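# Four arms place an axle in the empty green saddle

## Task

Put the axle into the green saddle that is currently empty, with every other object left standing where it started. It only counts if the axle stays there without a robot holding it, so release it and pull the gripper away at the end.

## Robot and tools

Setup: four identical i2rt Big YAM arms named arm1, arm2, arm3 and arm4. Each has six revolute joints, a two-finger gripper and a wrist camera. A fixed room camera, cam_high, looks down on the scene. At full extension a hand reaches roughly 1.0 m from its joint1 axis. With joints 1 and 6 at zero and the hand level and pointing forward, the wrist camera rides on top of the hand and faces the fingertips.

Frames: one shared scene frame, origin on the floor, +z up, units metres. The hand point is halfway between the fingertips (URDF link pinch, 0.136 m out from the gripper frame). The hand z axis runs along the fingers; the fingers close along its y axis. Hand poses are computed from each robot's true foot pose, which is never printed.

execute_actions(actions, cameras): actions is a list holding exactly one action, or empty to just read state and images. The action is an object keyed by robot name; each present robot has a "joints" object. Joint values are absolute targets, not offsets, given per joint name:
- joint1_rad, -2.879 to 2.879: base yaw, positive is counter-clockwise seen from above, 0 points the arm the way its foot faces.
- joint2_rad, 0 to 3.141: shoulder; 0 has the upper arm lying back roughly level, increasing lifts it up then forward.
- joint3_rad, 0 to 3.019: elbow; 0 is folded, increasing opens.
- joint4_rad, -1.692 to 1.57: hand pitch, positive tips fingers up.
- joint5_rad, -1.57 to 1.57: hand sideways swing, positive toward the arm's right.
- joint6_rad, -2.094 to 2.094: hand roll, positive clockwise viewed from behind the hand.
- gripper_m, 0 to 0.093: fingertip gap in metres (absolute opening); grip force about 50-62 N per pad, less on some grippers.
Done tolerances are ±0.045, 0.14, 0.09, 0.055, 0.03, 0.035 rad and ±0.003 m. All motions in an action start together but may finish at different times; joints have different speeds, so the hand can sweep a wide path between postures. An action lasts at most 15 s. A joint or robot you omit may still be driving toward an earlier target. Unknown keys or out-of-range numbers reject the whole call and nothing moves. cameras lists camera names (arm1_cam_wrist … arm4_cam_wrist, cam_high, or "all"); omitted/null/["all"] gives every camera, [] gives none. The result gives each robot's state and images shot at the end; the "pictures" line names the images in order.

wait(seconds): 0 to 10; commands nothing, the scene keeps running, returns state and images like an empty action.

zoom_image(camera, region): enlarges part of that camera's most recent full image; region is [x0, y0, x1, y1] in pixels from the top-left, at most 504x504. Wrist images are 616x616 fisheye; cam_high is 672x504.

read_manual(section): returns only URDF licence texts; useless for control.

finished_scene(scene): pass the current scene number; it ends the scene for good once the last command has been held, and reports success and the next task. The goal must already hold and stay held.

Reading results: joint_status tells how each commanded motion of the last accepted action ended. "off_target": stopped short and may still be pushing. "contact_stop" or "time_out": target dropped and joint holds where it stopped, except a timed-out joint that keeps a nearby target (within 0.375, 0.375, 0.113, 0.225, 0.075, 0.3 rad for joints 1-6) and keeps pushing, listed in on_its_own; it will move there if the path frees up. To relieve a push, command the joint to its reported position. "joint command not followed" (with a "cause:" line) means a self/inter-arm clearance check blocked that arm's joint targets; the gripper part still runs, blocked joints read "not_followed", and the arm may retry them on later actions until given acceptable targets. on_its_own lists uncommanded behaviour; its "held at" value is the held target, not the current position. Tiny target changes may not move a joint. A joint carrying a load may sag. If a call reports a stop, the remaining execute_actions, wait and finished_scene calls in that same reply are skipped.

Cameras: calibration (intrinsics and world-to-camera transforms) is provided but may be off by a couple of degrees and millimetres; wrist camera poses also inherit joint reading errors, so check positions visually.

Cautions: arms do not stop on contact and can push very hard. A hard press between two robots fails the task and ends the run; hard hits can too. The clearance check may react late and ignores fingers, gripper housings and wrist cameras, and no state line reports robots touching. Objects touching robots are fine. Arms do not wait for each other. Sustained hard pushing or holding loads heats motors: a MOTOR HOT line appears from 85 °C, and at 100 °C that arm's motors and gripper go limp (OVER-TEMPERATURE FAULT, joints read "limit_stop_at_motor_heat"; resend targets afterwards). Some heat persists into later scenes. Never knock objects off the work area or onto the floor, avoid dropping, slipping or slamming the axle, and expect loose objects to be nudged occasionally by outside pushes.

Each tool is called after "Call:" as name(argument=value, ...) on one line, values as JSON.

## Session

Call:
execute_actions(actions=[])

Scene clock: 0.00 s.
arm1.joint_positions: joint1_rad=+0.632 joint2_rad=+0.550 joint3_rad=+1.320 joint4_rad=-1.360 joint5_rad=-0.073 joint6_rad=-0.178 gripper_m=+0.094
arm1.joint_status: not commanded
arm1.hand: x=-0.5031 y=+0.1942 z=+1.2954 quat_wxyz=(-0.424, -0.297, -0.827, +0.217) (m; scene frame)
arm2.joint_positions: joint1_rad=+0.655 joint2_rad=+0.460 joint3_rad=+1.406 joint4_rad=-1.476 joint5_rad=+0.070 joint6_rad=-0.418 gripper_m=+0.094
arm2.joint_status: not commanded
arm2.hand: x=-0.7159 y=-0.2272 z=+1.3709 quat_wxyz=(-0.327, +0.836, -0.225, -0.379) (m; scene frame)
arm3.joint_positions: joint1_rad=+0.840 joint2_rad=+0.481 joint3_rad=+1.349 joint4_rad=-1.216 joint5_rad=+0.284 joint6_rad=+0.446 gripper_m=+0.095
arm3.joint_status: not commanded
arm3.hand: x=+0.7547 y=+0.1967 z=+1.3712 quat_wxyz=(-0.548, -0.510, -0.632, +0.200) (m; scene frame)
arm4.joint_positions: joint1_rad=+0.748 joint2_rad=+0.632 joint3_rad=+1.383 joint4_rad=-1.244 joint5_rad=-0.224 joint6_rad=+0.200 gripper_m=+0.095
arm4.joint_status: not commanded
arm4.hand: x=+0.4507 y=-0.1804 z=+1.3082 quat_wxyz=(-0.076, +0.763, -0.389, -0.511) (m; scene frame)
pictures: arm1_cam_wrist, arm2_cam_wrist, arm3_cam_wrist, arm4_cam_wrist, cam_high
camera_calibration (this result's frames):
arm1_cam_wrist: T_world_to_cam=[[-0.675732, -0.727571, 0.118434, -0.351287], [-0.715127, 0.608055, -0.344764, -0.0295903], [0.178826, -0.317663, -0.931188, 1.482], [0, 0, 0, 1]] pos_world=[-0.523557, 0.233183, 1.41142]
arm2_cam_wrist: T_world_to_cam=[[0.624305, 0.691288, 0.363819, 0.107268], [0.779883, -0.524719, -0.341251, 0.914991], [-0.0450002, 0.496781, -0.866708, 1.39524], [0, 0, 0, 1]] pos_world=[-0.717768, -0.287167, 1.48248]
arm3_cam_wrist: T_world_to_cam=[[-0.85479, -0.41112, -0.316725, 1.16202], [-0.202598, 0.826211, -0.525671, 0.71554], [0.477795, -0.385171, -0.789528, 0.915436], [0, 0, 0, 1]] pos_world=[0.700858, 0.239142, 1.46694]
arm4_cam_wrist: T_world_to_cam=[[0.665575, 0.689403, -0.28589, 0.199664], [0.569052, -0.71662, -0.403281, 0.144808], [-0.482898, 0.105727, -0.869271, 1.4987], [0, 0, 0, 1]] pos_world=[0.508426, -0.19233, 1.41826]
Images, in order (width x height): arm1_cam_wrist 616x616, arm2_cam_wrist 616x616, arm3_cam_wrist 616x616, arm4_cam_wrist 616x616, cam_high 672x504.

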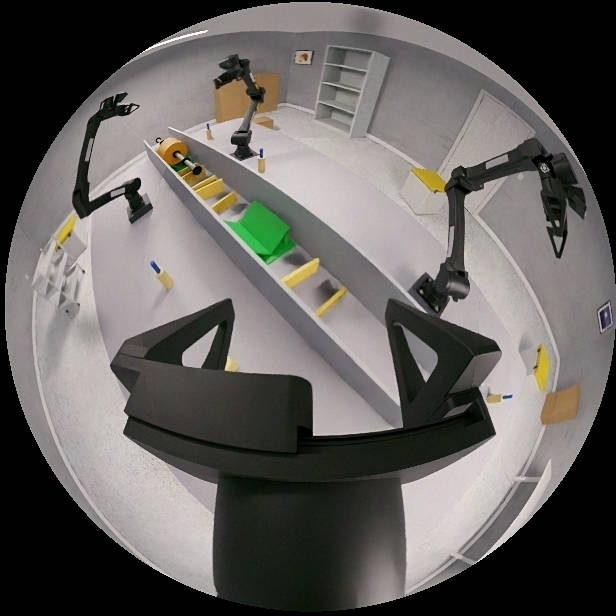

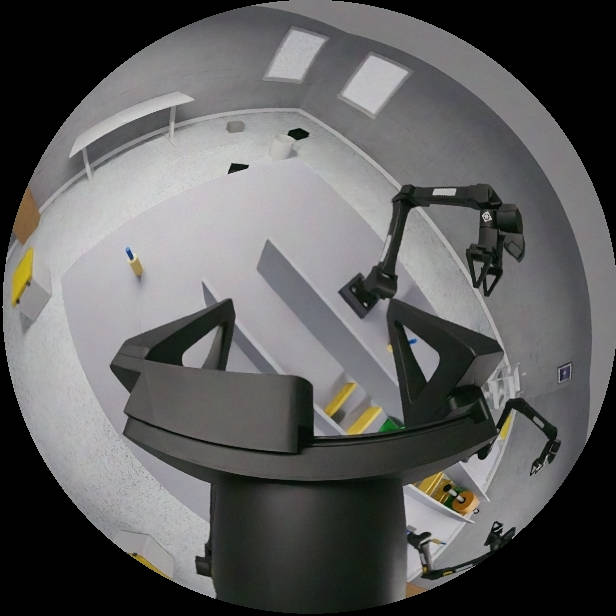

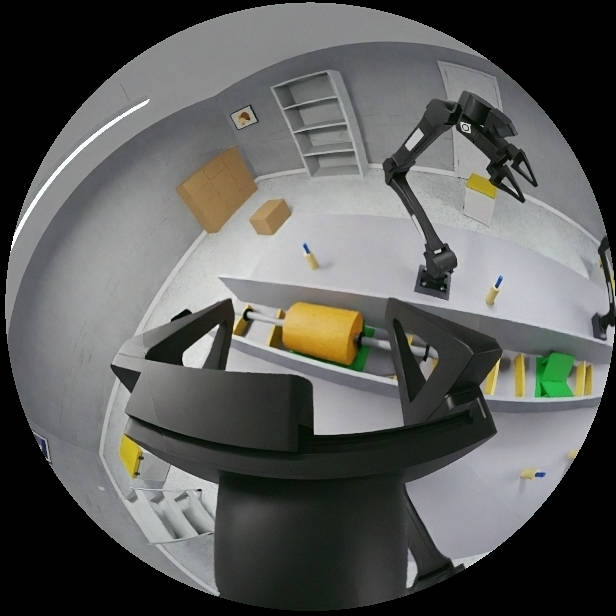

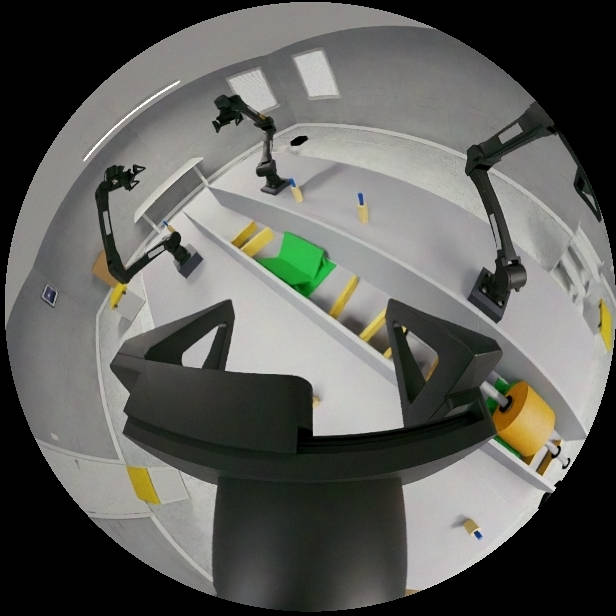

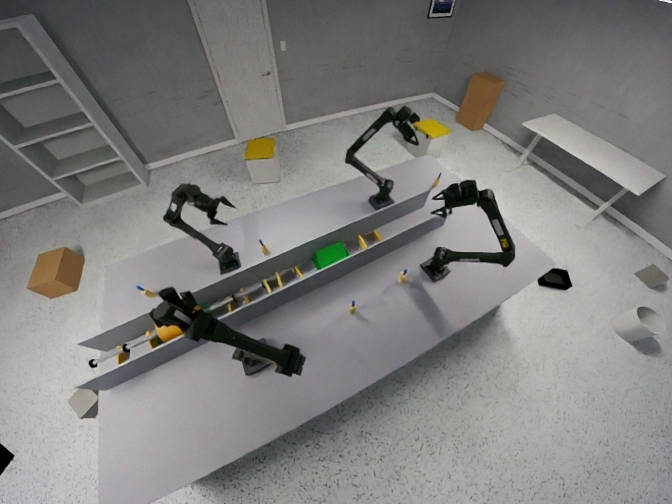

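Call:
zoom_image(camera="cam_high", region=[70, 270, 270, 400])

Call:
zoom_image(camera="cam_high", region=[220, 210, 400, 320])

Call:
zoom_image(camera="arm3_cam_wrist", region=[210, 260, 460, 400])

Region (70, 270, 270, 400) of cam_high's 672x504 image, scaled by 2.520, with more detail than that image has; it fills the top 328 rows of this view, and the rest is white.

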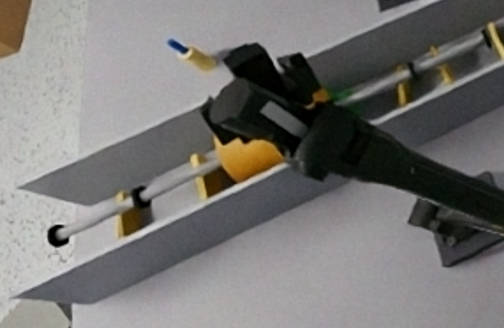

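Region (220, 210, 400, 320) of cam_high's 672x504 image, scaled by 2.800, with more detail than that image has.

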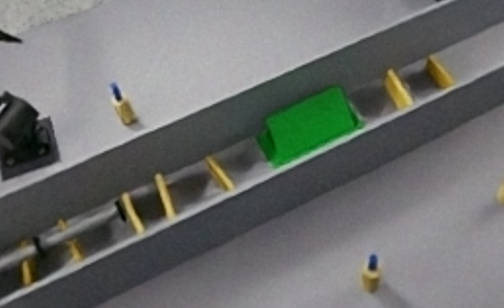

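Region (210, 260, 460, 400) of arm3_cam_wrist's 616x616 image, scaled by 2.016, with more detail than that image has; it fills the top 282 rows of this view, and the rest is white.

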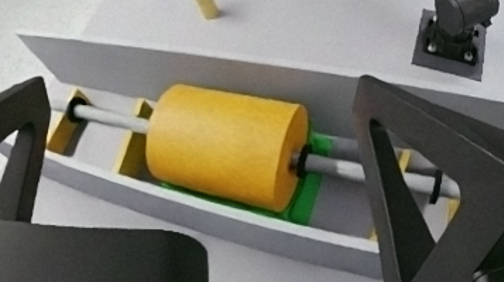

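Call:
zoom_image(camera="arm4_cam_wrist", region=[215, 200, 415, 360])

Call:
zoom_image(camera="arm1_cam_wrist", region=[140, 120, 360, 330])

Region (215, 200, 415, 360) of arm4_cam_wrist's 616x616 image, scaled by 2.520, with more detail than that image has; it fills the top 403 rows of this view, and the rest is white.

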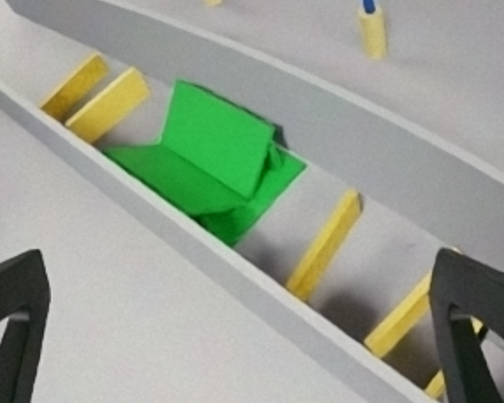

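Region (140, 120, 360, 330) of arm1_cam_wrist's 616x616 image, scaled by 2.291, with more detail than that image has; it fills the top 481 rows of this view, and the rest is white.

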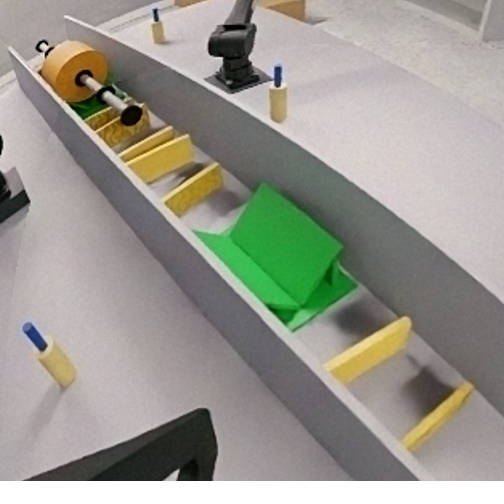

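Call:
zoom_image(camera="cam_high", region=[200, 235, 260, 285])

Call:
zoom_image(camera="cam_high", region=[355, 175, 415, 225])

Call:
zoom_image(camera="cam_high", region=[405, 245, 465, 295])

Region (200, 235, 260, 285) of cam_high's 672x504 image, scaled by 8.400, with more detail than that image has.

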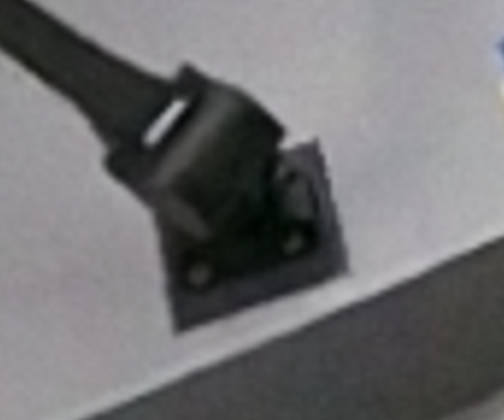

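Region (355, 175, 415, 225) of cam_high's 672x504 image, scaled by 8.400, with more detail than that image has.

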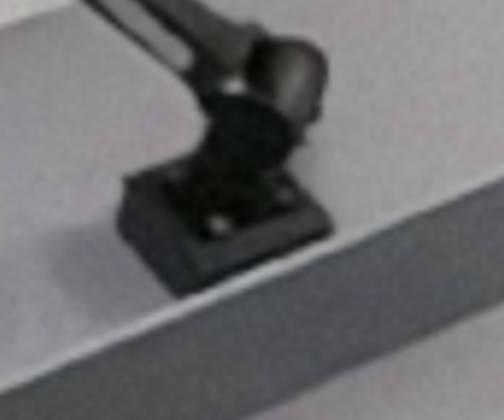

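Region (405, 245, 465, 295) of cam_high's 672x504 image, scaled by 8.400, with more detail than that image has.

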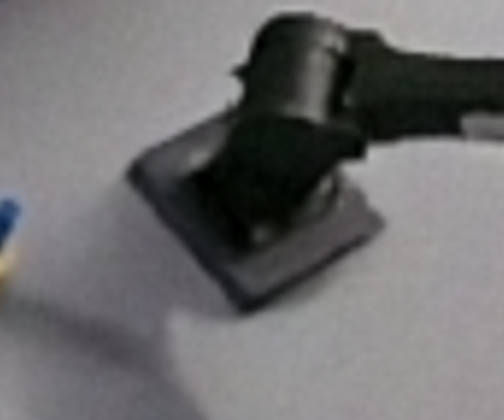

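Call:
execute_actions(actions=[{"arm3": {"joints": {"joint1_rad": 1.003, "joint2_rad": 1.975, "joint3_rad": 1.82, "joint4_rad": -1.375, "joint5_rad": 0.0, "joint6_rad": -0.618, "gripper_m": 0.08}}, "arm4": {"joints": {"joint1_rad": -0.341, "joint2_rad": 1.345, "joint3_rad": 1.235, "joint4_rad": -1.467, "joint5_rad": 0.0, "joint6_rad": -2.006, "gripper_m": 0.08}}, "arm2": {"joints": {"joint1_rad": -1.08, "joint2_rad": 0.75, "joint5_rad": 0.0, "joint6_rad": 0.46}}}], cameras=["arm3_cam_wrist", "arm4_cam_wrist", "cam_high"])

Scene clock: 122.43 s.
arm1.joint_positions: joint1_rad=+0.632 joint2_rad=+0.550 joint3_rad=+1.320 joint4_rad=-1.360 joint5_rad=-0.073 joint6_rad=-0.178 gripper_m=+0.094
arm1.joint_status: not commanded
arm1.hand: x=-0.5031 y=+0.1942 z=+1.2954 quat_wxyz=(-0.424, -0.297, -0.827, +0.217) (m; scene frame)
arm2.joint_positions: joint1_rad=-1.069 joint2_rad=+0.751 joint3_rad=+1.406 joint4_rad=-1.476 joint5_rad=+0.001 joint6_rad=+0.448 gripper_m=+0.094
arm2.joint_status: all done
arm2.hand: x=-0.4068 y=-0.2211 z=+1.3135 quat_wxyz=(-0.319, +0.032, -0.932, -0.171) (m; scene frame)
arm3.joint_positions: joint1_rad=+0.999 joint2_rad=+1.984 joint3_rad=+1.788 joint4_rad=-1.365 joint5_rad=+0.004 joint6_rad=-0.606 gripper_m=+0.080
arm3.joint_status: all done
arm3.hand: x=+1.1582 y=+0.0226 z=+0.9243 quat_wxyz=(+0.001, +0.020, -1.000, +0.012) (m; scene frame)
arm4.joint_positions: joint1_rad=-0.343 joint2_rad=+1.355 joint3_rad=+1.229 joint4_rad=-1.455 joint5_rad=-0.002 joint6_rad=-1.996 gripper_m=+0.080
arm4.joint_status: all done
arm4.hand: x=+0.7872 y=+0.0051 z=+0.9735 quat_wxyz=(+0.007, +1.000, +0.015, -0.002) (m; scene frame)
pictures: arm3_cam_wrist, arm4_cam_wrist, cam_high
camera_calibration (this result's frames):
arm3_cam_wrist: T_world_to_cam=[[0.0350158, -0.999375, 0.00492591, -0.0207402], [-0.796164, -0.0249158, 0.604568, 0.368295], [-0.604067, -0.0250913, -0.796538, 1.55414], [0, 0, 0, 1]] pos_world=[1.23275, 0.0274444, 1.01537]
arm4_cam_wrist: T_world_to_cam=[[-0.0288561, 0.999319, -0.0230085, 0.041246], [0.808937, 0.0368678, 0.586738, -1.20517], [0.587187, -0.00168148, -0.80945, 0.45065], [0, 0, 0, 1]] pos_world=[0.71148, 0.00397185, 1.07285]
Images, in order (width x height): arm3_cam_wrist 616x616, arm4_cam_wrist 616x616, cam_high 672x504.

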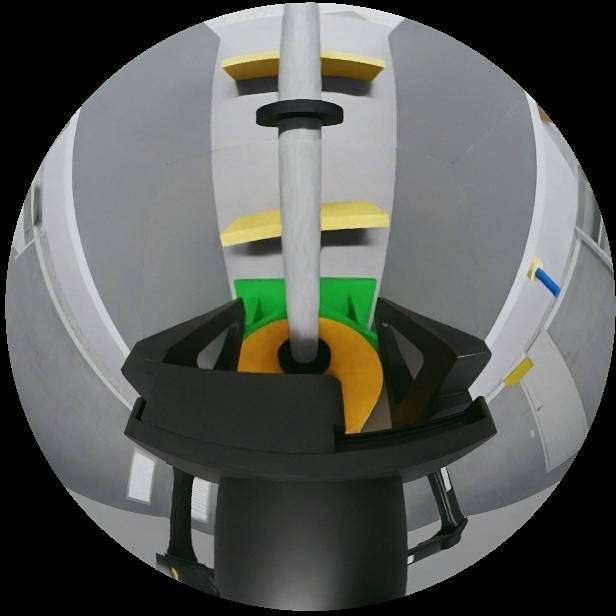

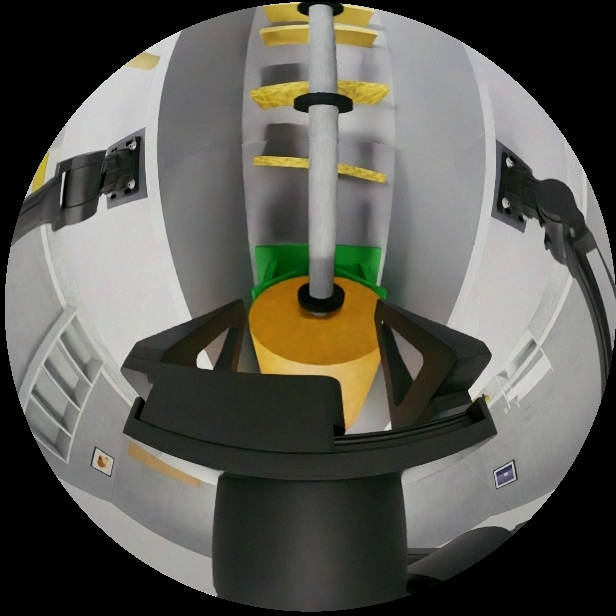

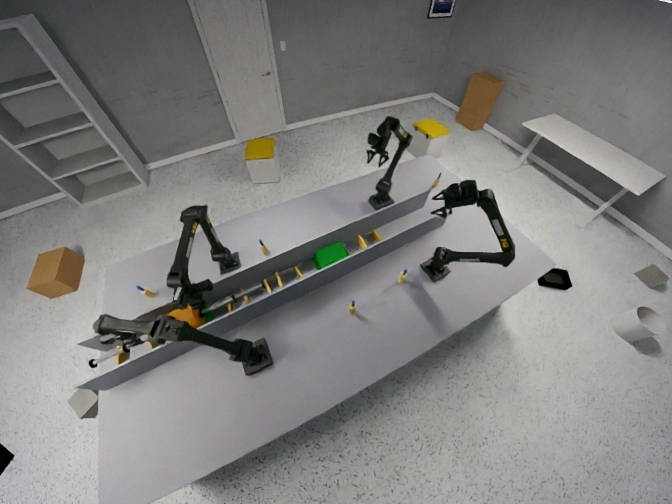

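Call:
execute_actions(actions=[])

Scene clock: 147.53 s.
arm1.joint_positions: joint1_rad=+0.632 joint2_rad=+0.550 joint3_rad=+1.320 joint4_rad=-1.360 joint5_rad=-0.073 joint6_rad=-0.178 gripper_m=+0.094
arm1.joint_status: not commanded
arm1.hand: x=-0.5031 y=+0.1942 z=+1.2954 quat_wxyz=(-0.424, -0.297, -0.827, +0.217) (m; scene frame)
arm2.joint_positions: joint1_rad=-1.069 joint2_rad=+0.751 joint3_rad=+1.406 joint4_rad=-1.476 joint5_rad=+0.001 joint6_rad=+0.448 gripper_m=+0.094
arm2.joint_status: all done
arm2.hand: x=-0.4068 y=-0.2211 z=+1.3135 quat_wxyz=(-0.319, +0.032, -0.932, -0.171) (m; scene frame)
arm3.joint_positions: joint1_rad=+0.999 joint2_rad=+1.984 joint3_rad=+1.788 joint4_rad=-1.365 joint5_rad=+0.004 joint6_rad=-0.606 gripper_m=+0.080
arm3.joint_status: all done
arm3.hand: x=+1.1582 y=+0.0226 z=+0.9243 quat_wxyz=(+0.001, +0.020, -1.000, +0.012) (m; scene frame)
arm4.joint_positions: joint1_rad=-0.343 joint2_rad=+1.355 joint3_rad=+1.229 joint4_rad=-1.455 joint5_rad=-0.002 joint6_rad=-1.997 gripper_m=+0.080
arm4.joint_status: all done
arm4.hand: x=+0.7872 y=+0.0051 z=+0.9735 quat_wxyz=(+0.007, +1.000, +0.016, -0.002) (m; scene frame)
pictures: arm1_cam_wrist, arm2_cam_wrist, arm3_cam_wrist, arm4_cam_wrist, cam_high
camera_calibration (this result's frames):
arm1_cam_wrist: T_world_to_cam=[[-0.675732, -0.727571, 0.118434, -0.351287], [-0.715127, 0.608055, -0.344764, -0.0295903], [0.178826, -0.317663, -0.931188, 1.482], [0, 0, 0, 1]] pos_world=[-0.523557, 0.233183, 1.41142]
arm2_cam_wrist: T_world_to_cam=[[0.167347, -0.93538, -0.311544, 0.272484], [-0.985889, -0.157391, -0.0570239, -0.352947], [0.0043049, 0.31669, -0.948519, 1.44408], [0, 0, 0, 1]] pos_world=[-0.399782, -0.258, 1.4345]
arm3_cam_wrist: T_world_to_cam=[[0.0350158, -0.999375, 0.00492591, -0.0207402], [-0.796164, -0.0249158, 0.604568, 0.368295], [-0.604067, -0.0250913, -0.796538, 1.55414], [0, 0, 0, 1]] pos_world=[1.23275, 0.0274444, 1.01537]
arm4_cam_wrist: T_world_to_cam=[[-0.0296187, 0.999296, -0.0230053, 0.0418432], [0.808915, 0.0374832, 0.586729, -1.20515], [0.587178, -0.00123118, -0.809457, 0.450661], [0, 0, 0, 1]] pos_world=[0.711482, 0.00391381, 1.07285]
Images, in order (width x height): arm1_cam_wrist 616x616, arm2_cam_wrist 616x616, arm3_cam_wrist 616x616, arm4_cam_wrist 616x616, cam_high 672x504.

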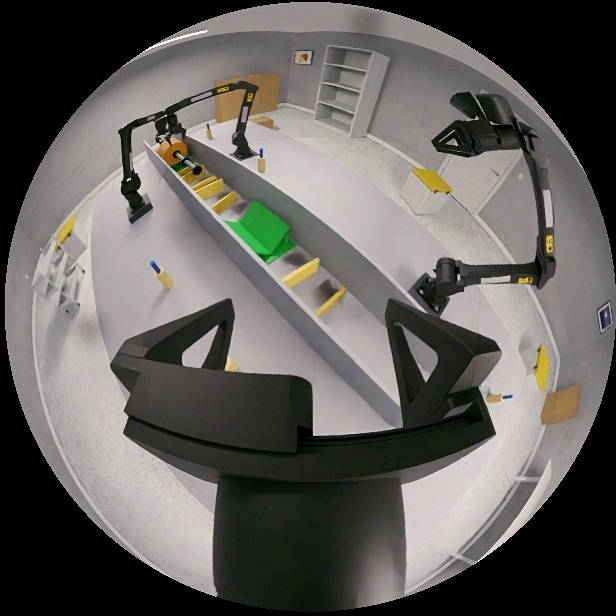

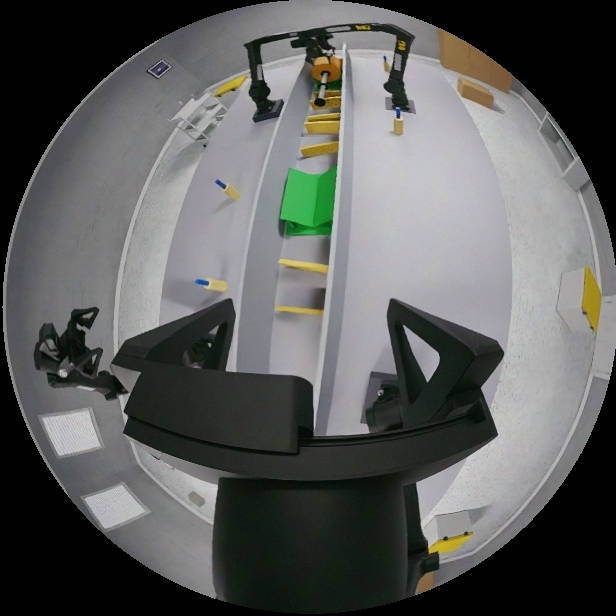

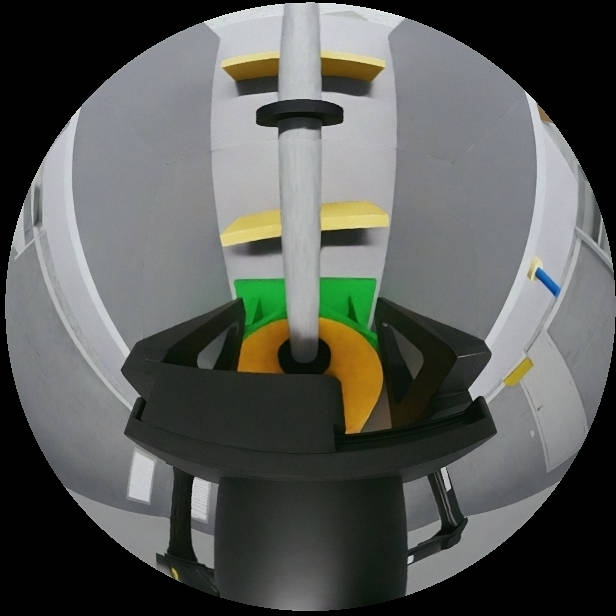

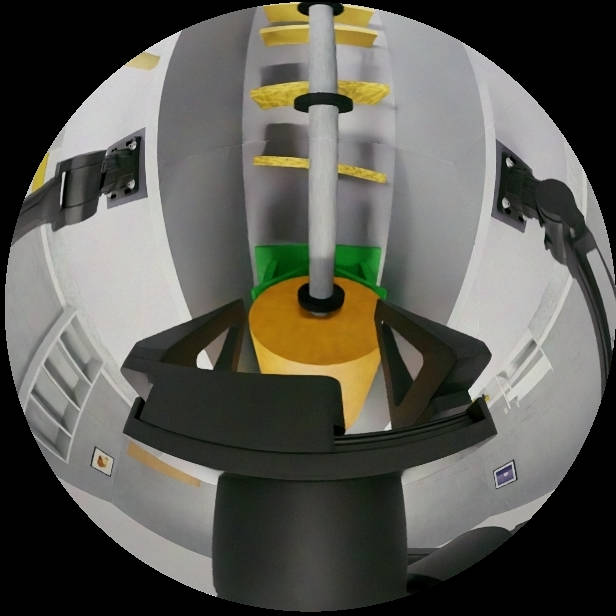

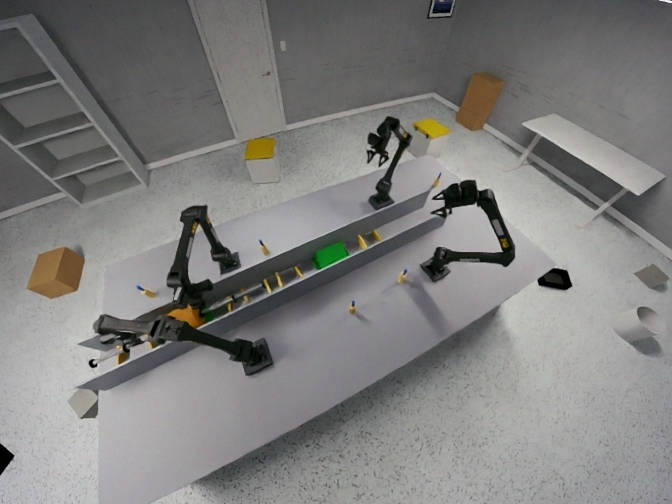

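Call:
zoom_image(camera="arm3_cam_wrist", region=[210, 60, 410, 400])

Call:
zoom_image(camera="arm4_cam_wrist", region=[220, 60, 420, 400])

Region (210, 60, 410, 400) of arm3_cam_wrist's 616x616 image, scaled by 1.482, with more detail than that image has; it fills the left 296 columns of this view, and the rest is white.

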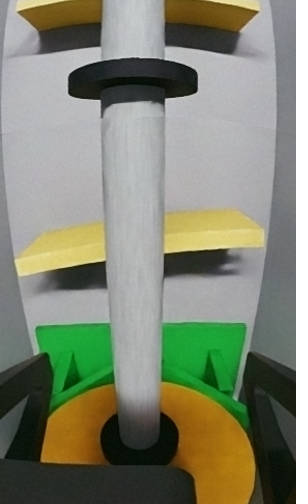

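Region (220, 60, 420, 400) of arm4_cam_wrist's 616x616 image, scaled by 1.482, with more detail than that image has; it fills the left 296 columns of this view, and the rest is white.

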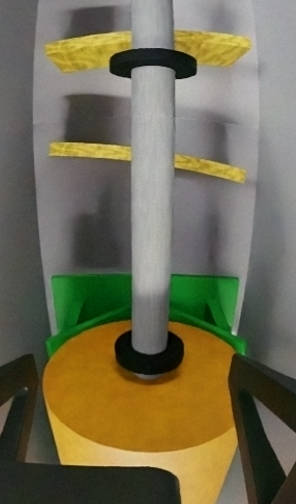

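Call:
execute_actions(actions=[{"arm3":{"joints":{"joint3_rad":1.64,"joint4_rad":-1.185,"gripper_m":0.06}},"arm4":{"joints":{"joint2_rad":1.458,"joint3_rad":1.012,"joint4_rad":-1.102,"gripper_m":0.085}},"arm2":{"joints":{"joint1_rad":-1.035,"joint2_rad":1.03,"joint3_rad":1.62,"joint6_rad":0.49}}}], cameras=["arm3_cam_wrist","arm4_cam_wrist"])

Scene clock: 266.93 s.
arm1.joint_positions: joint1_rad=+0.632 joint2_rad=+0.550 joint3_rad=+1.320 joint4_rad=-1.360 joint5_rad=-0.073 joint6_rad=-0.178 gripper_m=+0.094
arm1.joint_status: not commanded
arm1.hand: x=-0.5031 y=+0.1942 z=+1.2954 quat_wxyz=(-0.424, -0.297, -0.827, +0.217) (m; scene frame)
arm2.joint_positions: joint1_rad=-1.049 joint2_rad=+1.032 joint3_rad=+1.578 joint4_rad=-1.476 joint5_rad=+0.001 joint6_rad=+0.479 gripper_m=+0.094
arm2.joint_status: all done
arm2.hand: x=-0.3259 y=-0.1664 z=+1.3129 quat_wxyz=(-0.270, +0.028, -0.950, -0.154) (m; scene frame)
arm3.joint_positions: joint1_rad=+0.999 joint2_rad=+1.976 joint3_rad=+1.627 joint4_rad=-1.197 joint5_rad=+0.004 joint6_rad=-0.606 gripper_m=+0.060
arm3.joint_status: all done
arm3.hand: x=+1.1456 y=+0.0295 z=+0.8699 quat_wxyz=(-0.005, +0.021, -1.000, +0.016) (m; scene frame)
arm4.joint_positions: joint1_rad=-0.343 joint2_rad=+1.471 joint3_rad=+0.999 joint4_rad=-1.115 joint5_rad=-0.002 joint6_rad=-1.997 gripper_m=+0.085
arm4.joint_status: all done
arm4.hand: x=+0.7891 y=+0.0086 z=+0.8470 quat_wxyz=(+0.010, +1.000, +0.016, -0.003) (m; scene frame)
pictures: arm3_cam_wrist, arm4_cam_wrist
camera_calibration (this result's frames):
arm3_cam_wrist: T_world_to_cam=[[0.0355375, -0.999279, 0.0133324, -0.0210104], [-0.803675, -0.0206466, 0.59471, 0.408316], [-0.594006, -0.0318494, -0.80383, 1.49834], [0, 0, 0, 1]] pos_world=[1.21892, 0.0351563, 0.96186]
arm4_cam_wrist: T_world_to_cam=[[-0.0300315, 0.99916, -0.0278682, 0.040004], [0.810108, 0.0406621, 0.584869, -1.132], [0.585511, -0.00501179, -0.810649, 0.34943], [0, 0, 0, 1]] pos_world=[0.713651, 0.00781046, 0.946453]
Images, in order (width x height): arm3_cam_wrist 616x616, arm4_cam_wrist 616x616.

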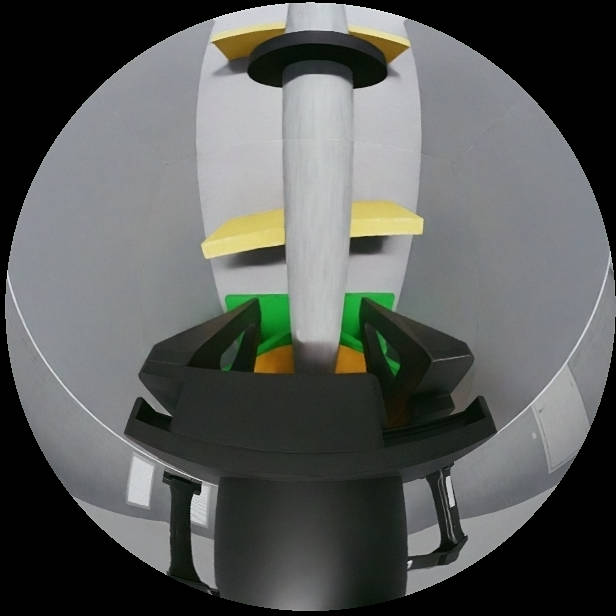

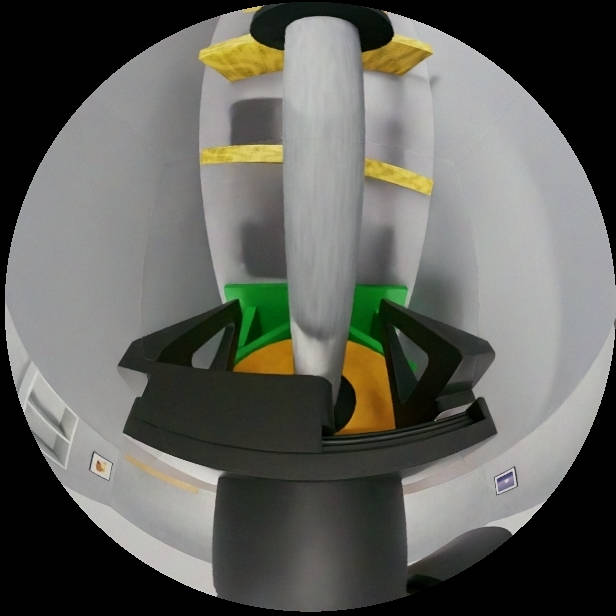

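Call:
execute_actions(actions=[{"arm3":{"joints":{"joint2_rad":1.992,"joint4_rad":-1.175,"gripper_m":0.0}},"arm4":{"joints":{"joint4_rad":-1.09,"gripper_m":0.0}},"arm2":{"joints":{"joint2_rad":1.2,"joint3_rad":1.78}}}], cameras=["arm3_cam_wrist","arm4_cam_wrist"])

Scene clock: 366.80 s.
arm1.joint_positions: joint1_rad=+0.632 joint2_rad=+0.550 joint3_rad=+1.320 joint4_rad=-1.360 joint5_rad=-0.073 joint6_rad=-0.178 gripper_m=+0.094
arm1.joint_status: not commanded
arm1.hand: x=-0.5031 y=+0.1942 z=+1.2954 quat_wxyz=(-0.424, -0.297, -0.827, +0.217) (m; scene frame)
arm2.joint_positions: joint1_rad=-1.049 joint2_rad=+1.205 joint3_rad=+1.733 joint4_rad=-1.476 joint5_rad=+0.001 joint6_rad=+0.479 gripper_m=+0.094
arm2.joint_status: all done
arm2.hand: x=-0.2708 y=-0.1335 z=+1.3214 quat_wxyz=(-0.262, +0.028, -0.953, -0.150) (m; scene frame)
arm3.joint_positions: joint1_rad=+0.998 joint2_rad=+1.976 joint3_rad=+1.627 joint4_rad=-1.182 joint5_rad=+0.007 joint6_rad=-0.609 gripper_m=+0.023
arm3.joint_status: gripper_m off_target (ended at +0.023, target +0.000); the others done
arm3.hand: x=+1.1481 y=+0.0267 z=+0.8698 quat_wxyz=(-0.010, +0.022, -0.999, +0.021) (m; scene frame)
arm4.joint_positions: joint1_rad=-0.342 joint2_rad=+1.470 joint3_rad=+0.999 joint4_rad=-1.094 joint5_rad=-0.005 joint6_rad=-1.998 gripper_m=+0.023
arm4.joint_status: gripper_m off_target (ended at +0.023, target +0.000); the others done
arm4.hand: x=+0.7904 y=+0.0136 z=+0.8473 quat_wxyz=(-0.001, +1.000, +0.017, +0.000) (m; scene frame)
pictures: arm3_cam_wrist, arm4_cam_wrist
camera_calibration (this result's frames):
arm3_cam_wrist: T_world_to_cam=[[0.0373836, -0.999003, 0.0244127, -0.0356951], [-0.809729, -0.0159664, 0.586587, 0.424211], [-0.585612, -0.0416964, -0.809518, 1.49524], [0, 0, 0, 1]] pos_world=[1.22046, 0.0334599, 0.962463]
arm4_cam_wrist: T_world_to_cam=[[-0.0315177, 0.999479, -0.00699207, 0.0184901], [0.8071, 0.0295764, 0.589674, -1.13501], [0.589573, 0.0129419, -0.807611, 0.342953], [0, 0, 0, 1]] pos_world=[0.714454, 0.0106506, 0.946388]
Images, in order (width x height): arm3_cam_wrist 616x616, arm4_cam_wrist 616x616.

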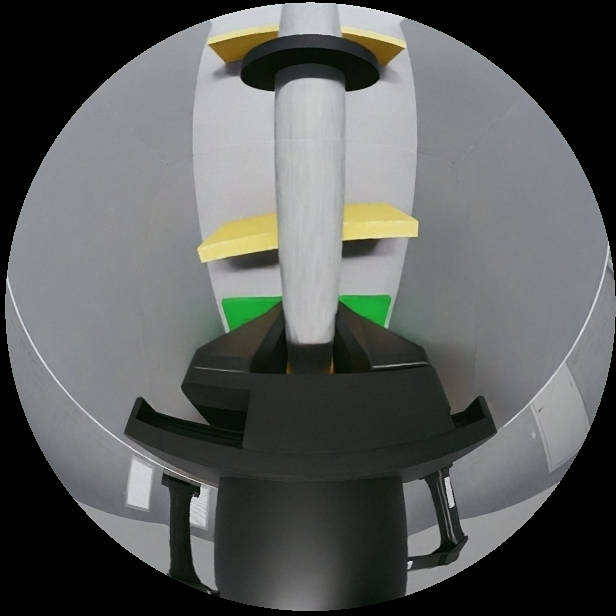

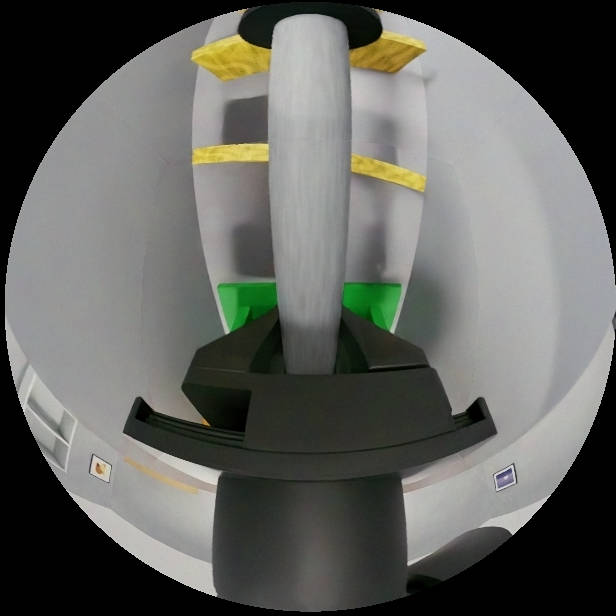

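Call:
execute_actions(actions=[{"arm3":{"joints":{"joint2_rad":1.868,"joint3_rad":1.85,"joint4_rad":-1.38}},"arm4":{"joints":{"joint2_rad":1.36,"joint3_rad":1.226,"joint4_rad":-1.325}},"arm2":{"joints":{"joint2_rad":1.42,"joint3_rad":1.95}}}], cameras=["arm3_cam_wrist","arm4_cam_wrist","cam_high"])

Scene clock: 386.00 s.
arm1.joint_positions: joint1_rad=+0.632 joint2_rad=+0.550 joint3_rad=+1.320 joint4_rad=-1.360 joint5_rad=-0.073 joint6_rad=-0.178 gripper_m=+0.094
arm1.joint_status: not commanded
arm1.hand: x=-0.5031 y=+0.1942 z=+1.2954 quat_wxyz=(-0.424, -0.297, -0.827, +0.217) (m; scene frame)
arm2.joint_positions: joint1_rad=-1.049 joint2_rad=+1.424 joint3_rad=+1.910 joint4_rad=-1.476 joint5_rad=+0.001 joint6_rad=+0.479 gripper_m=+0.094
arm2.joint_status: all done
arm2.hand: x=-0.1998 y=-0.0908 z=+1.3077 quat_wxyz=(-0.244, +0.028, -0.959, -0.140) (m; scene frame)
arm3.joint_positions: joint1_rad=+0.998 joint2_rad=+1.910 joint3_rad=+1.774 joint4_rad=-1.377 joint5_rad=-0.001 joint6_rad=-0.613 gripper_m=+0.023
arm3.joint_status: all done
arm3.hand: x=+1.1517 y=+0.0280 z=+0.9621 quat_wxyz=(-0.020, +0.024, -0.999, +0.023) (m; scene frame)
arm4.joint_positions: joint1_rad=-0.345 joint2_rad=+1.390 joint3_rad=+1.149 joint4_rad=-1.313 joint5_rad=+0.016 joint6_rad=-2.004 gripper_m=+0.023
arm4.joint_status: all done
arm4.hand: x=+0.7956 y=+0.0147 z=+0.9308 quat_wxyz=(-0.002, +1.000, +0.018, +0.012) (m; scene frame)
pictures: arm3_cam_wrist, arm4_cam_wrist, cam_high
camera_calibration (this result's frames):
arm3_cam_wrist: T_world_to_cam=[[0.041773, -0.998727, 0.0282758, -0.0455951], [-0.821261, -0.0182051, 0.570262, 0.402129], [-0.569022, -0.0470433, -0.820976, 1.56416], [0, 0, 0, 1]] pos_world=[1.2222, 0.0353672, 1.05611]
arm4_cam_wrist: T_world_to_cam=[[-0.0347107, 0.999385, -0.00502336, 0.0188994], [0.792646, 0.0305909, 0.608914, -1.19486], [0.608693, 0.0171541, -0.793221, 0.378691], [0, 0, 0, 1]] pos_world=[0.717249, 0.011168, 1.02805]
Images, in order (width x height): arm3_cam_wrist 616x616, arm4_cam_wrist 616x616, cam_high 672x504.

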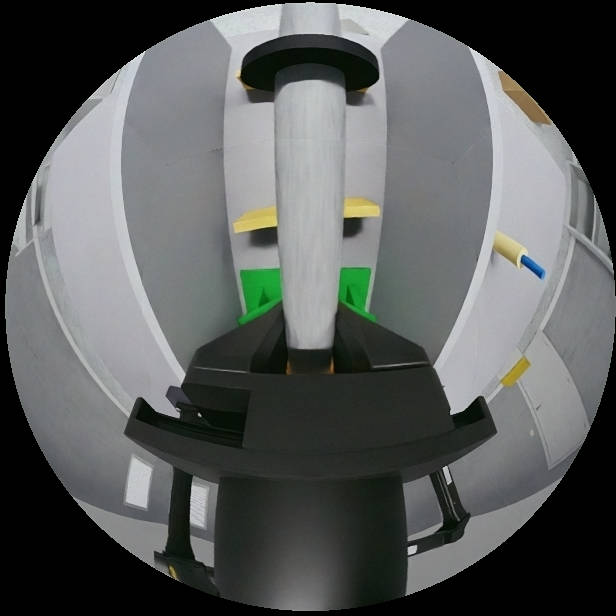

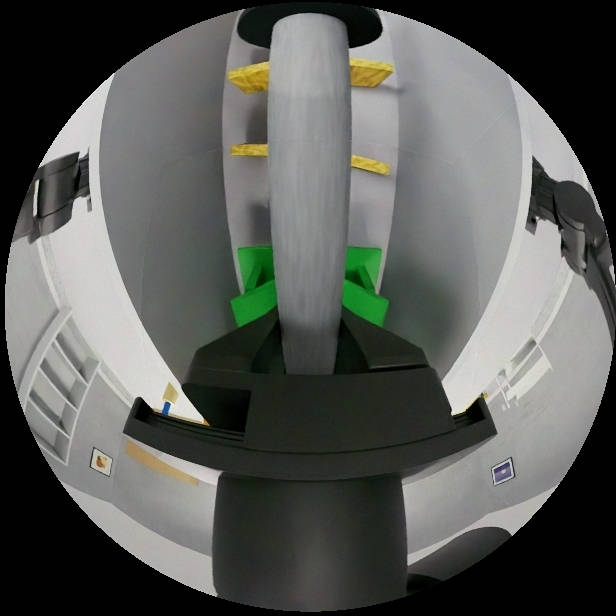

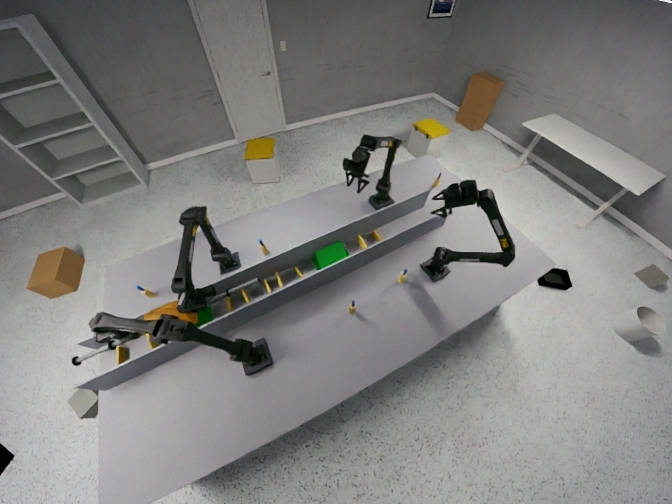

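Call:
execute_actions(actions=[{"arm3":{"joints":{"joint1_rad":0.856,"joint2_rad":1.648,"joint3_rad":1.46,"joint4_rad":-1.27,"joint6_rad":-0.755}},"arm4":{"joints":{"joint1_rad":-0.028,"joint2_rad":1.276,"joint3_rad":1.088,"joint4_rad":-1.33,"joint6_rad":-1.685}},"arm2":{"joints":{"joint2_rad":1.68,"joint3_rad":2.1,"joint4_rad":-1.6}}}], cameras=["arm4_cam_wrist"])

Scene clock: 394.10 s.
arm1.joint_positions: joint1_rad=+0.632 joint2_rad=+0.550 joint3_rad=+1.320 joint4_rad=-1.360 joint5_rad=-0.073 joint6_rad=-0.178 gripper_m=+0.094
arm1.joint_status: not commanded
arm1.hand: x=-0.5031 y=+0.1942 z=+1.2954 quat_wxyz=(-0.424, -0.297, -0.827, +0.217) (m; scene frame)
arm2.joint_positions: joint1_rad=-1.049 joint2_rad=+1.680 joint3_rad=+2.068 joint4_rad=-1.589 joint5_rad=+0.001 joint6_rad=+0.479 gripper_m=+0.094
arm2.joint_status: all done
arm2.hand: x=-0.1434 y=-0.0564 z=+1.2342 quat_wxyz=(-0.155, +0.029, -0.983, -0.090) (m; scene frame)
arm3.joint_positions: joint1_rad=+0.846 joint2_rad=+1.698 joint3_rad=+1.424 joint4_rad=-1.284 joint5_rad=+0.000 joint6_rad=-0.761 gripper_m=+0.023
arm3.joint_status: all done
arm3.hand: x=+1.0234 y=+0.0174 z=+0.9443 quat_wxyz=(+0.000, +0.021, -1.000, +0.012) (m; scene frame)
arm4.joint_positions: joint1_rad=-0.026 joint2_rad=+1.303 joint3_rad=+1.059 joint4_rad=-1.337 joint5_rad=-0.007 joint6_rad=-1.684 gripper_m=+0.023
arm4.joint_status: all done
arm4.hand: x=+0.6665 y=+0.0053 z=+0.9279 quat_wxyz=(+0.007, +1.000, +0.018, -0.003) (m; scene frame)
pictures: arm4_cam_wrist
camera_calibration (this result's frames):
arm4_cam_wrist: T_world_to_cam=[[-0.0338133, 0.999162, -0.0230542, 0.0399173], [0.810012, 0.0409098, 0.584985, -1.0799], [0.585438, 0.00110614, -0.810717, 0.48693], [0, 0, 0, 1]] pos_world=[0.591017, 0.00375617, 1.02741]
Images, in order (width x height): arm4_cam_wrist 616x616.

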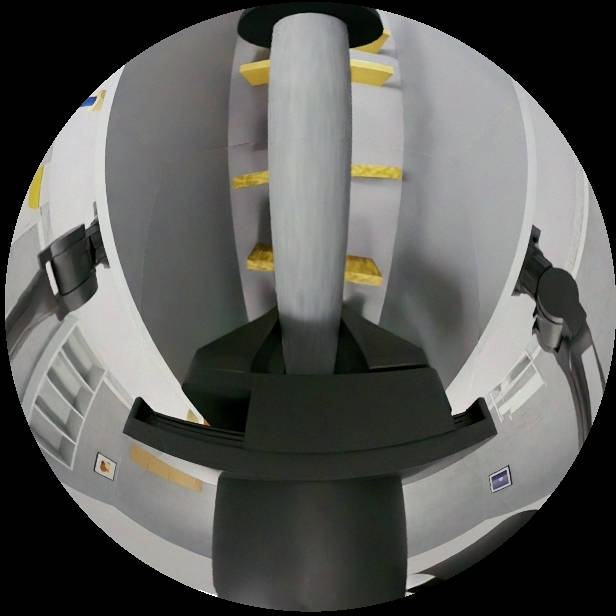

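Call:
execute_actions(actions=[{"arm3":{"joints":{"joint1_rad":0.674,"joint2_rad":1.446,"joint3_rad":1.216,"joint4_rad":-1.226,"joint6_rad":-0.94}},"arm4":{"joints":{"joint1_rad":0.3,"joint2_rad":1.296,"joint3_rad":1.14,"joint4_rad":-1.314,"joint6_rad":-1.358}},"arm2":{"joints":{"joint1_rad":-1.026,"joint2_rad":1.9,"joint3_rad":2.145}}}], cameras=["arm4_cam_wrist"])

Scene clock: 414.23 s.
arm1.joint_positions: joint1_rad=+0.632 joint2_rad=+0.550 joint3_rad=+1.320 joint4_rad=-1.360 joint5_rad=-0.073 joint6_rad=-0.178 gripper_m=+0.094
arm1.joint_status: not commanded
arm1.hand: x=-0.5031 y=+0.1942 z=+1.2954 quat_wxyz=(-0.424, -0.297, -0.827, +0.217) (m; scene frame)
arm2.joint_positions: joint1_rad=-1.039 joint2_rad=+1.899 joint3_rad=+2.120 joint4_rad=-1.591 joint5_rad=+0.001 joint6_rad=+0.479 gripper_m=+0.094
arm2.joint_status: all done
arm2.hand: x=-0.0991 y=-0.0217 z=+1.1285 quat_wxyz=(-0.082, +0.035, -0.995, -0.050) (m; scene frame)
arm3.joint_positions: joint1_rad=+0.664 joint2_rad=+1.491 joint3_rad=+1.177 joint4_rad=-1.230 joint5_rad=-0.002 joint6_rad=-0.957 gripper_m=+0.023
arm3.joint_status: all done
arm3.hand: x=+0.9081 y=+0.0160 z=+0.9463 quat_wxyz=(-0.004, +0.029, -0.999, +0.017) (m; scene frame)
arm4.joint_positions: joint1_rad=+0.302 joint2_rad=+1.314 joint3_rad=+1.059 joint4_rad=-1.326 joint5_rad=+0.002 joint6_rad=-1.373 gripper_m=+0.023
arm4.joint_status: all done
arm4.hand: x=+0.5518 y=-0.0016 z=+0.9239 quat_wxyz=(+0.008, +1.000, +0.026, +0.003) (m; scene frame)
pictures: arm4_cam_wrist
camera_calibration (this result's frames):
arm4_cam_wrist: T_world_to_cam=[[-0.050465, 0.998436, -0.0240533, 0.0528776], [0.801974, 0.0548651, 0.594834, -0.988995], [0.595224, 0.0107282, -0.803488, 0.538746], [0, 0, 0, 1]] pos_world=[0.475142, -0.00431338, 1.02244]
Images, in order (width x height): arm4_cam_wrist 616x616.

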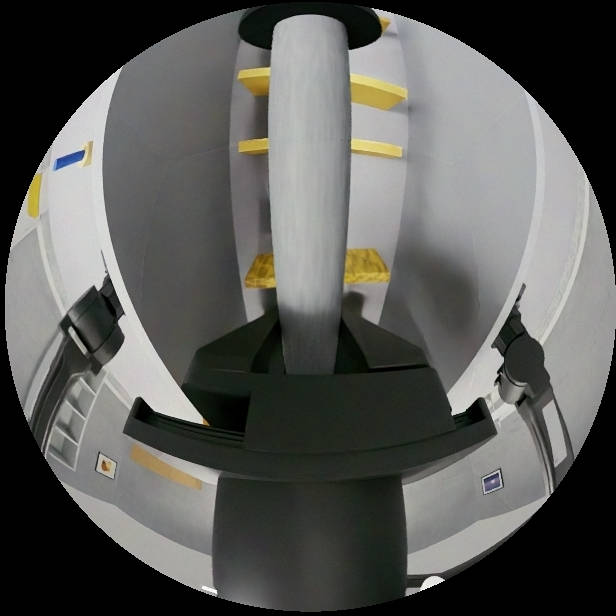

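Call:
execute_actions(actions=[{"arm3":{"joints":{"joint1_rad":0.412,"joint2_rad":1.301,"joint3_rad":1.065,"joint4_rad":-1.228,"joint6_rad":-1.203}},"arm4":{"joints":{"joint1_rad":0.59,"joint2_rad":1.409,"joint3_rad":1.263,"joint4_rad":-1.314,"joint6_rad":-1.06}},"arm2":{"joints":{"joint2_rad":2.06,"joint6_rad":0.497}}}], cameras=["arm2_cam_wrist","arm4_cam_wrist"])

Scene clock: 423.47 s.
arm1.joint_positions: joint1_rad=+0.632 joint2_rad=+0.550 joint3_rad=+1.320 joint4_rad=-1.360 joint5_rad=-0.073 joint6_rad=-0.178 gripper_m=+0.094
arm1.joint_status: not commanded
arm1.hand: x=-0.5031 y=+0.1942 z=+1.2954 quat_wxyz=(-0.424, -0.297, -0.827, +0.217) (m; scene frame)
arm2.joint_positions: joint1_rad=-1.039 joint2_rad=+2.063 joint3_rad=+2.120 joint4_rad=-1.591 joint5_rad=+0.001 joint6_rad=+0.486 gripper_m=+0.094
arm2.joint_status: all done
arm2.hand: x=-0.0823 y=-0.0106 z=+1.0267 quat_wxyz=(-0.010, +0.032, -0.999, -0.009) (m; scene frame)
arm3.joint_positions: joint1_rad=+0.400 joint2_rad=+1.340 joint3_rad=+1.024 joint4_rad=-1.227 joint5_rad=-0.003 joint6_rad=-1.212 gripper_m=+0.023
arm3.joint_status: all done
arm3.hand: x=+0.7881 y=+0.0114 z=+0.9480 quat_wxyz=(-0.002, +0.024, -1.000, +0.019) (m; scene frame)
arm4.joint_positions: joint1_rad=+0.592 joint2_rad=+1.437 joint3_rad=+1.180 joint4_rad=-1.322 joint5_rad=+0.005 joint6_rad=-1.068 gripper_m=+0.023
arm4.joint_status: all done
arm4.hand: x=+0.4320 y=+0.0000 z=+0.9239 quat_wxyz=(+0.005, +1.000, +0.019, +0.005) (m; scene frame)
pictures: arm2_cam_wrist, arm4_cam_wrist
camera_calibration (this result's frames):
arm2_cam_wrist: T_world_to_cam=[[0.055148, -0.998048, -0.0292941, 0.0260983], [-0.819962, -0.0620101, 0.569049, -0.644269], [-0.569755, -0.00736192, -0.821781, 0.923186], [0, 0, 0, 1]] pos_world=[-0.00372504, -0.00710741, 1.12604]
arm4_cam_wrist: T_world_to_cam=[[-0.0352129, 0.999209, -0.0184812, 0.0335094], [0.800259, 0.0392691, 0.598367, -0.895569], [0.59862, 0.0062805, -0.801009, 0.606266], [0, 0, 0, 1]] pos_world=[0.354945, -0.00212232, 1.02212]
Images, in order (width x height): arm2_cam_wrist 616x616, arm4_cam_wrist 616x616.

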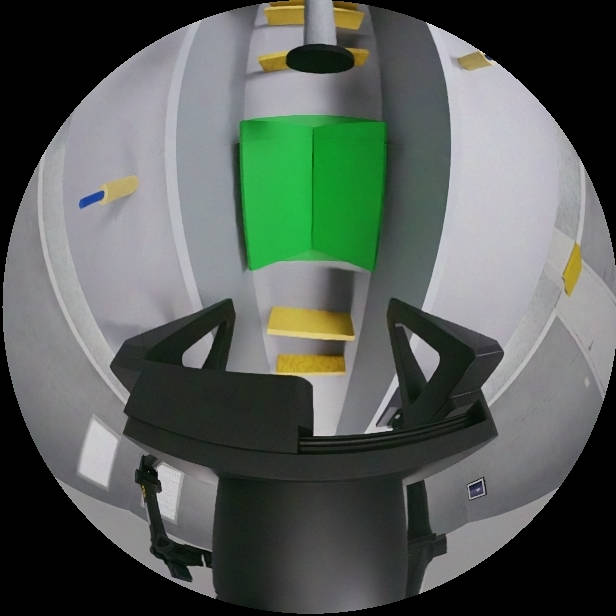

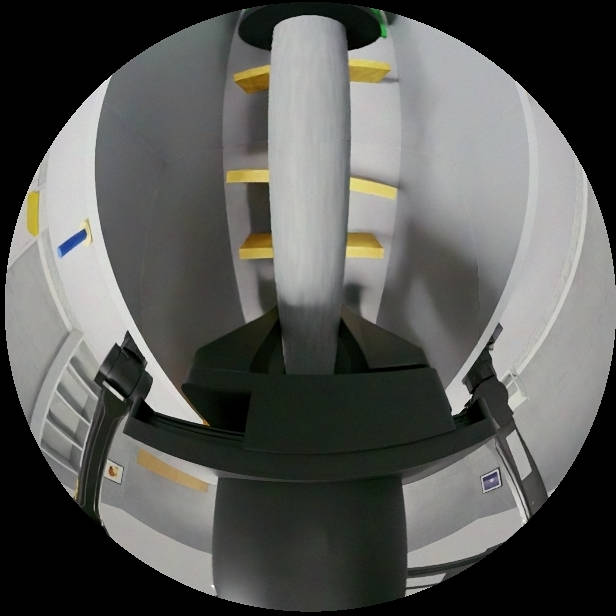

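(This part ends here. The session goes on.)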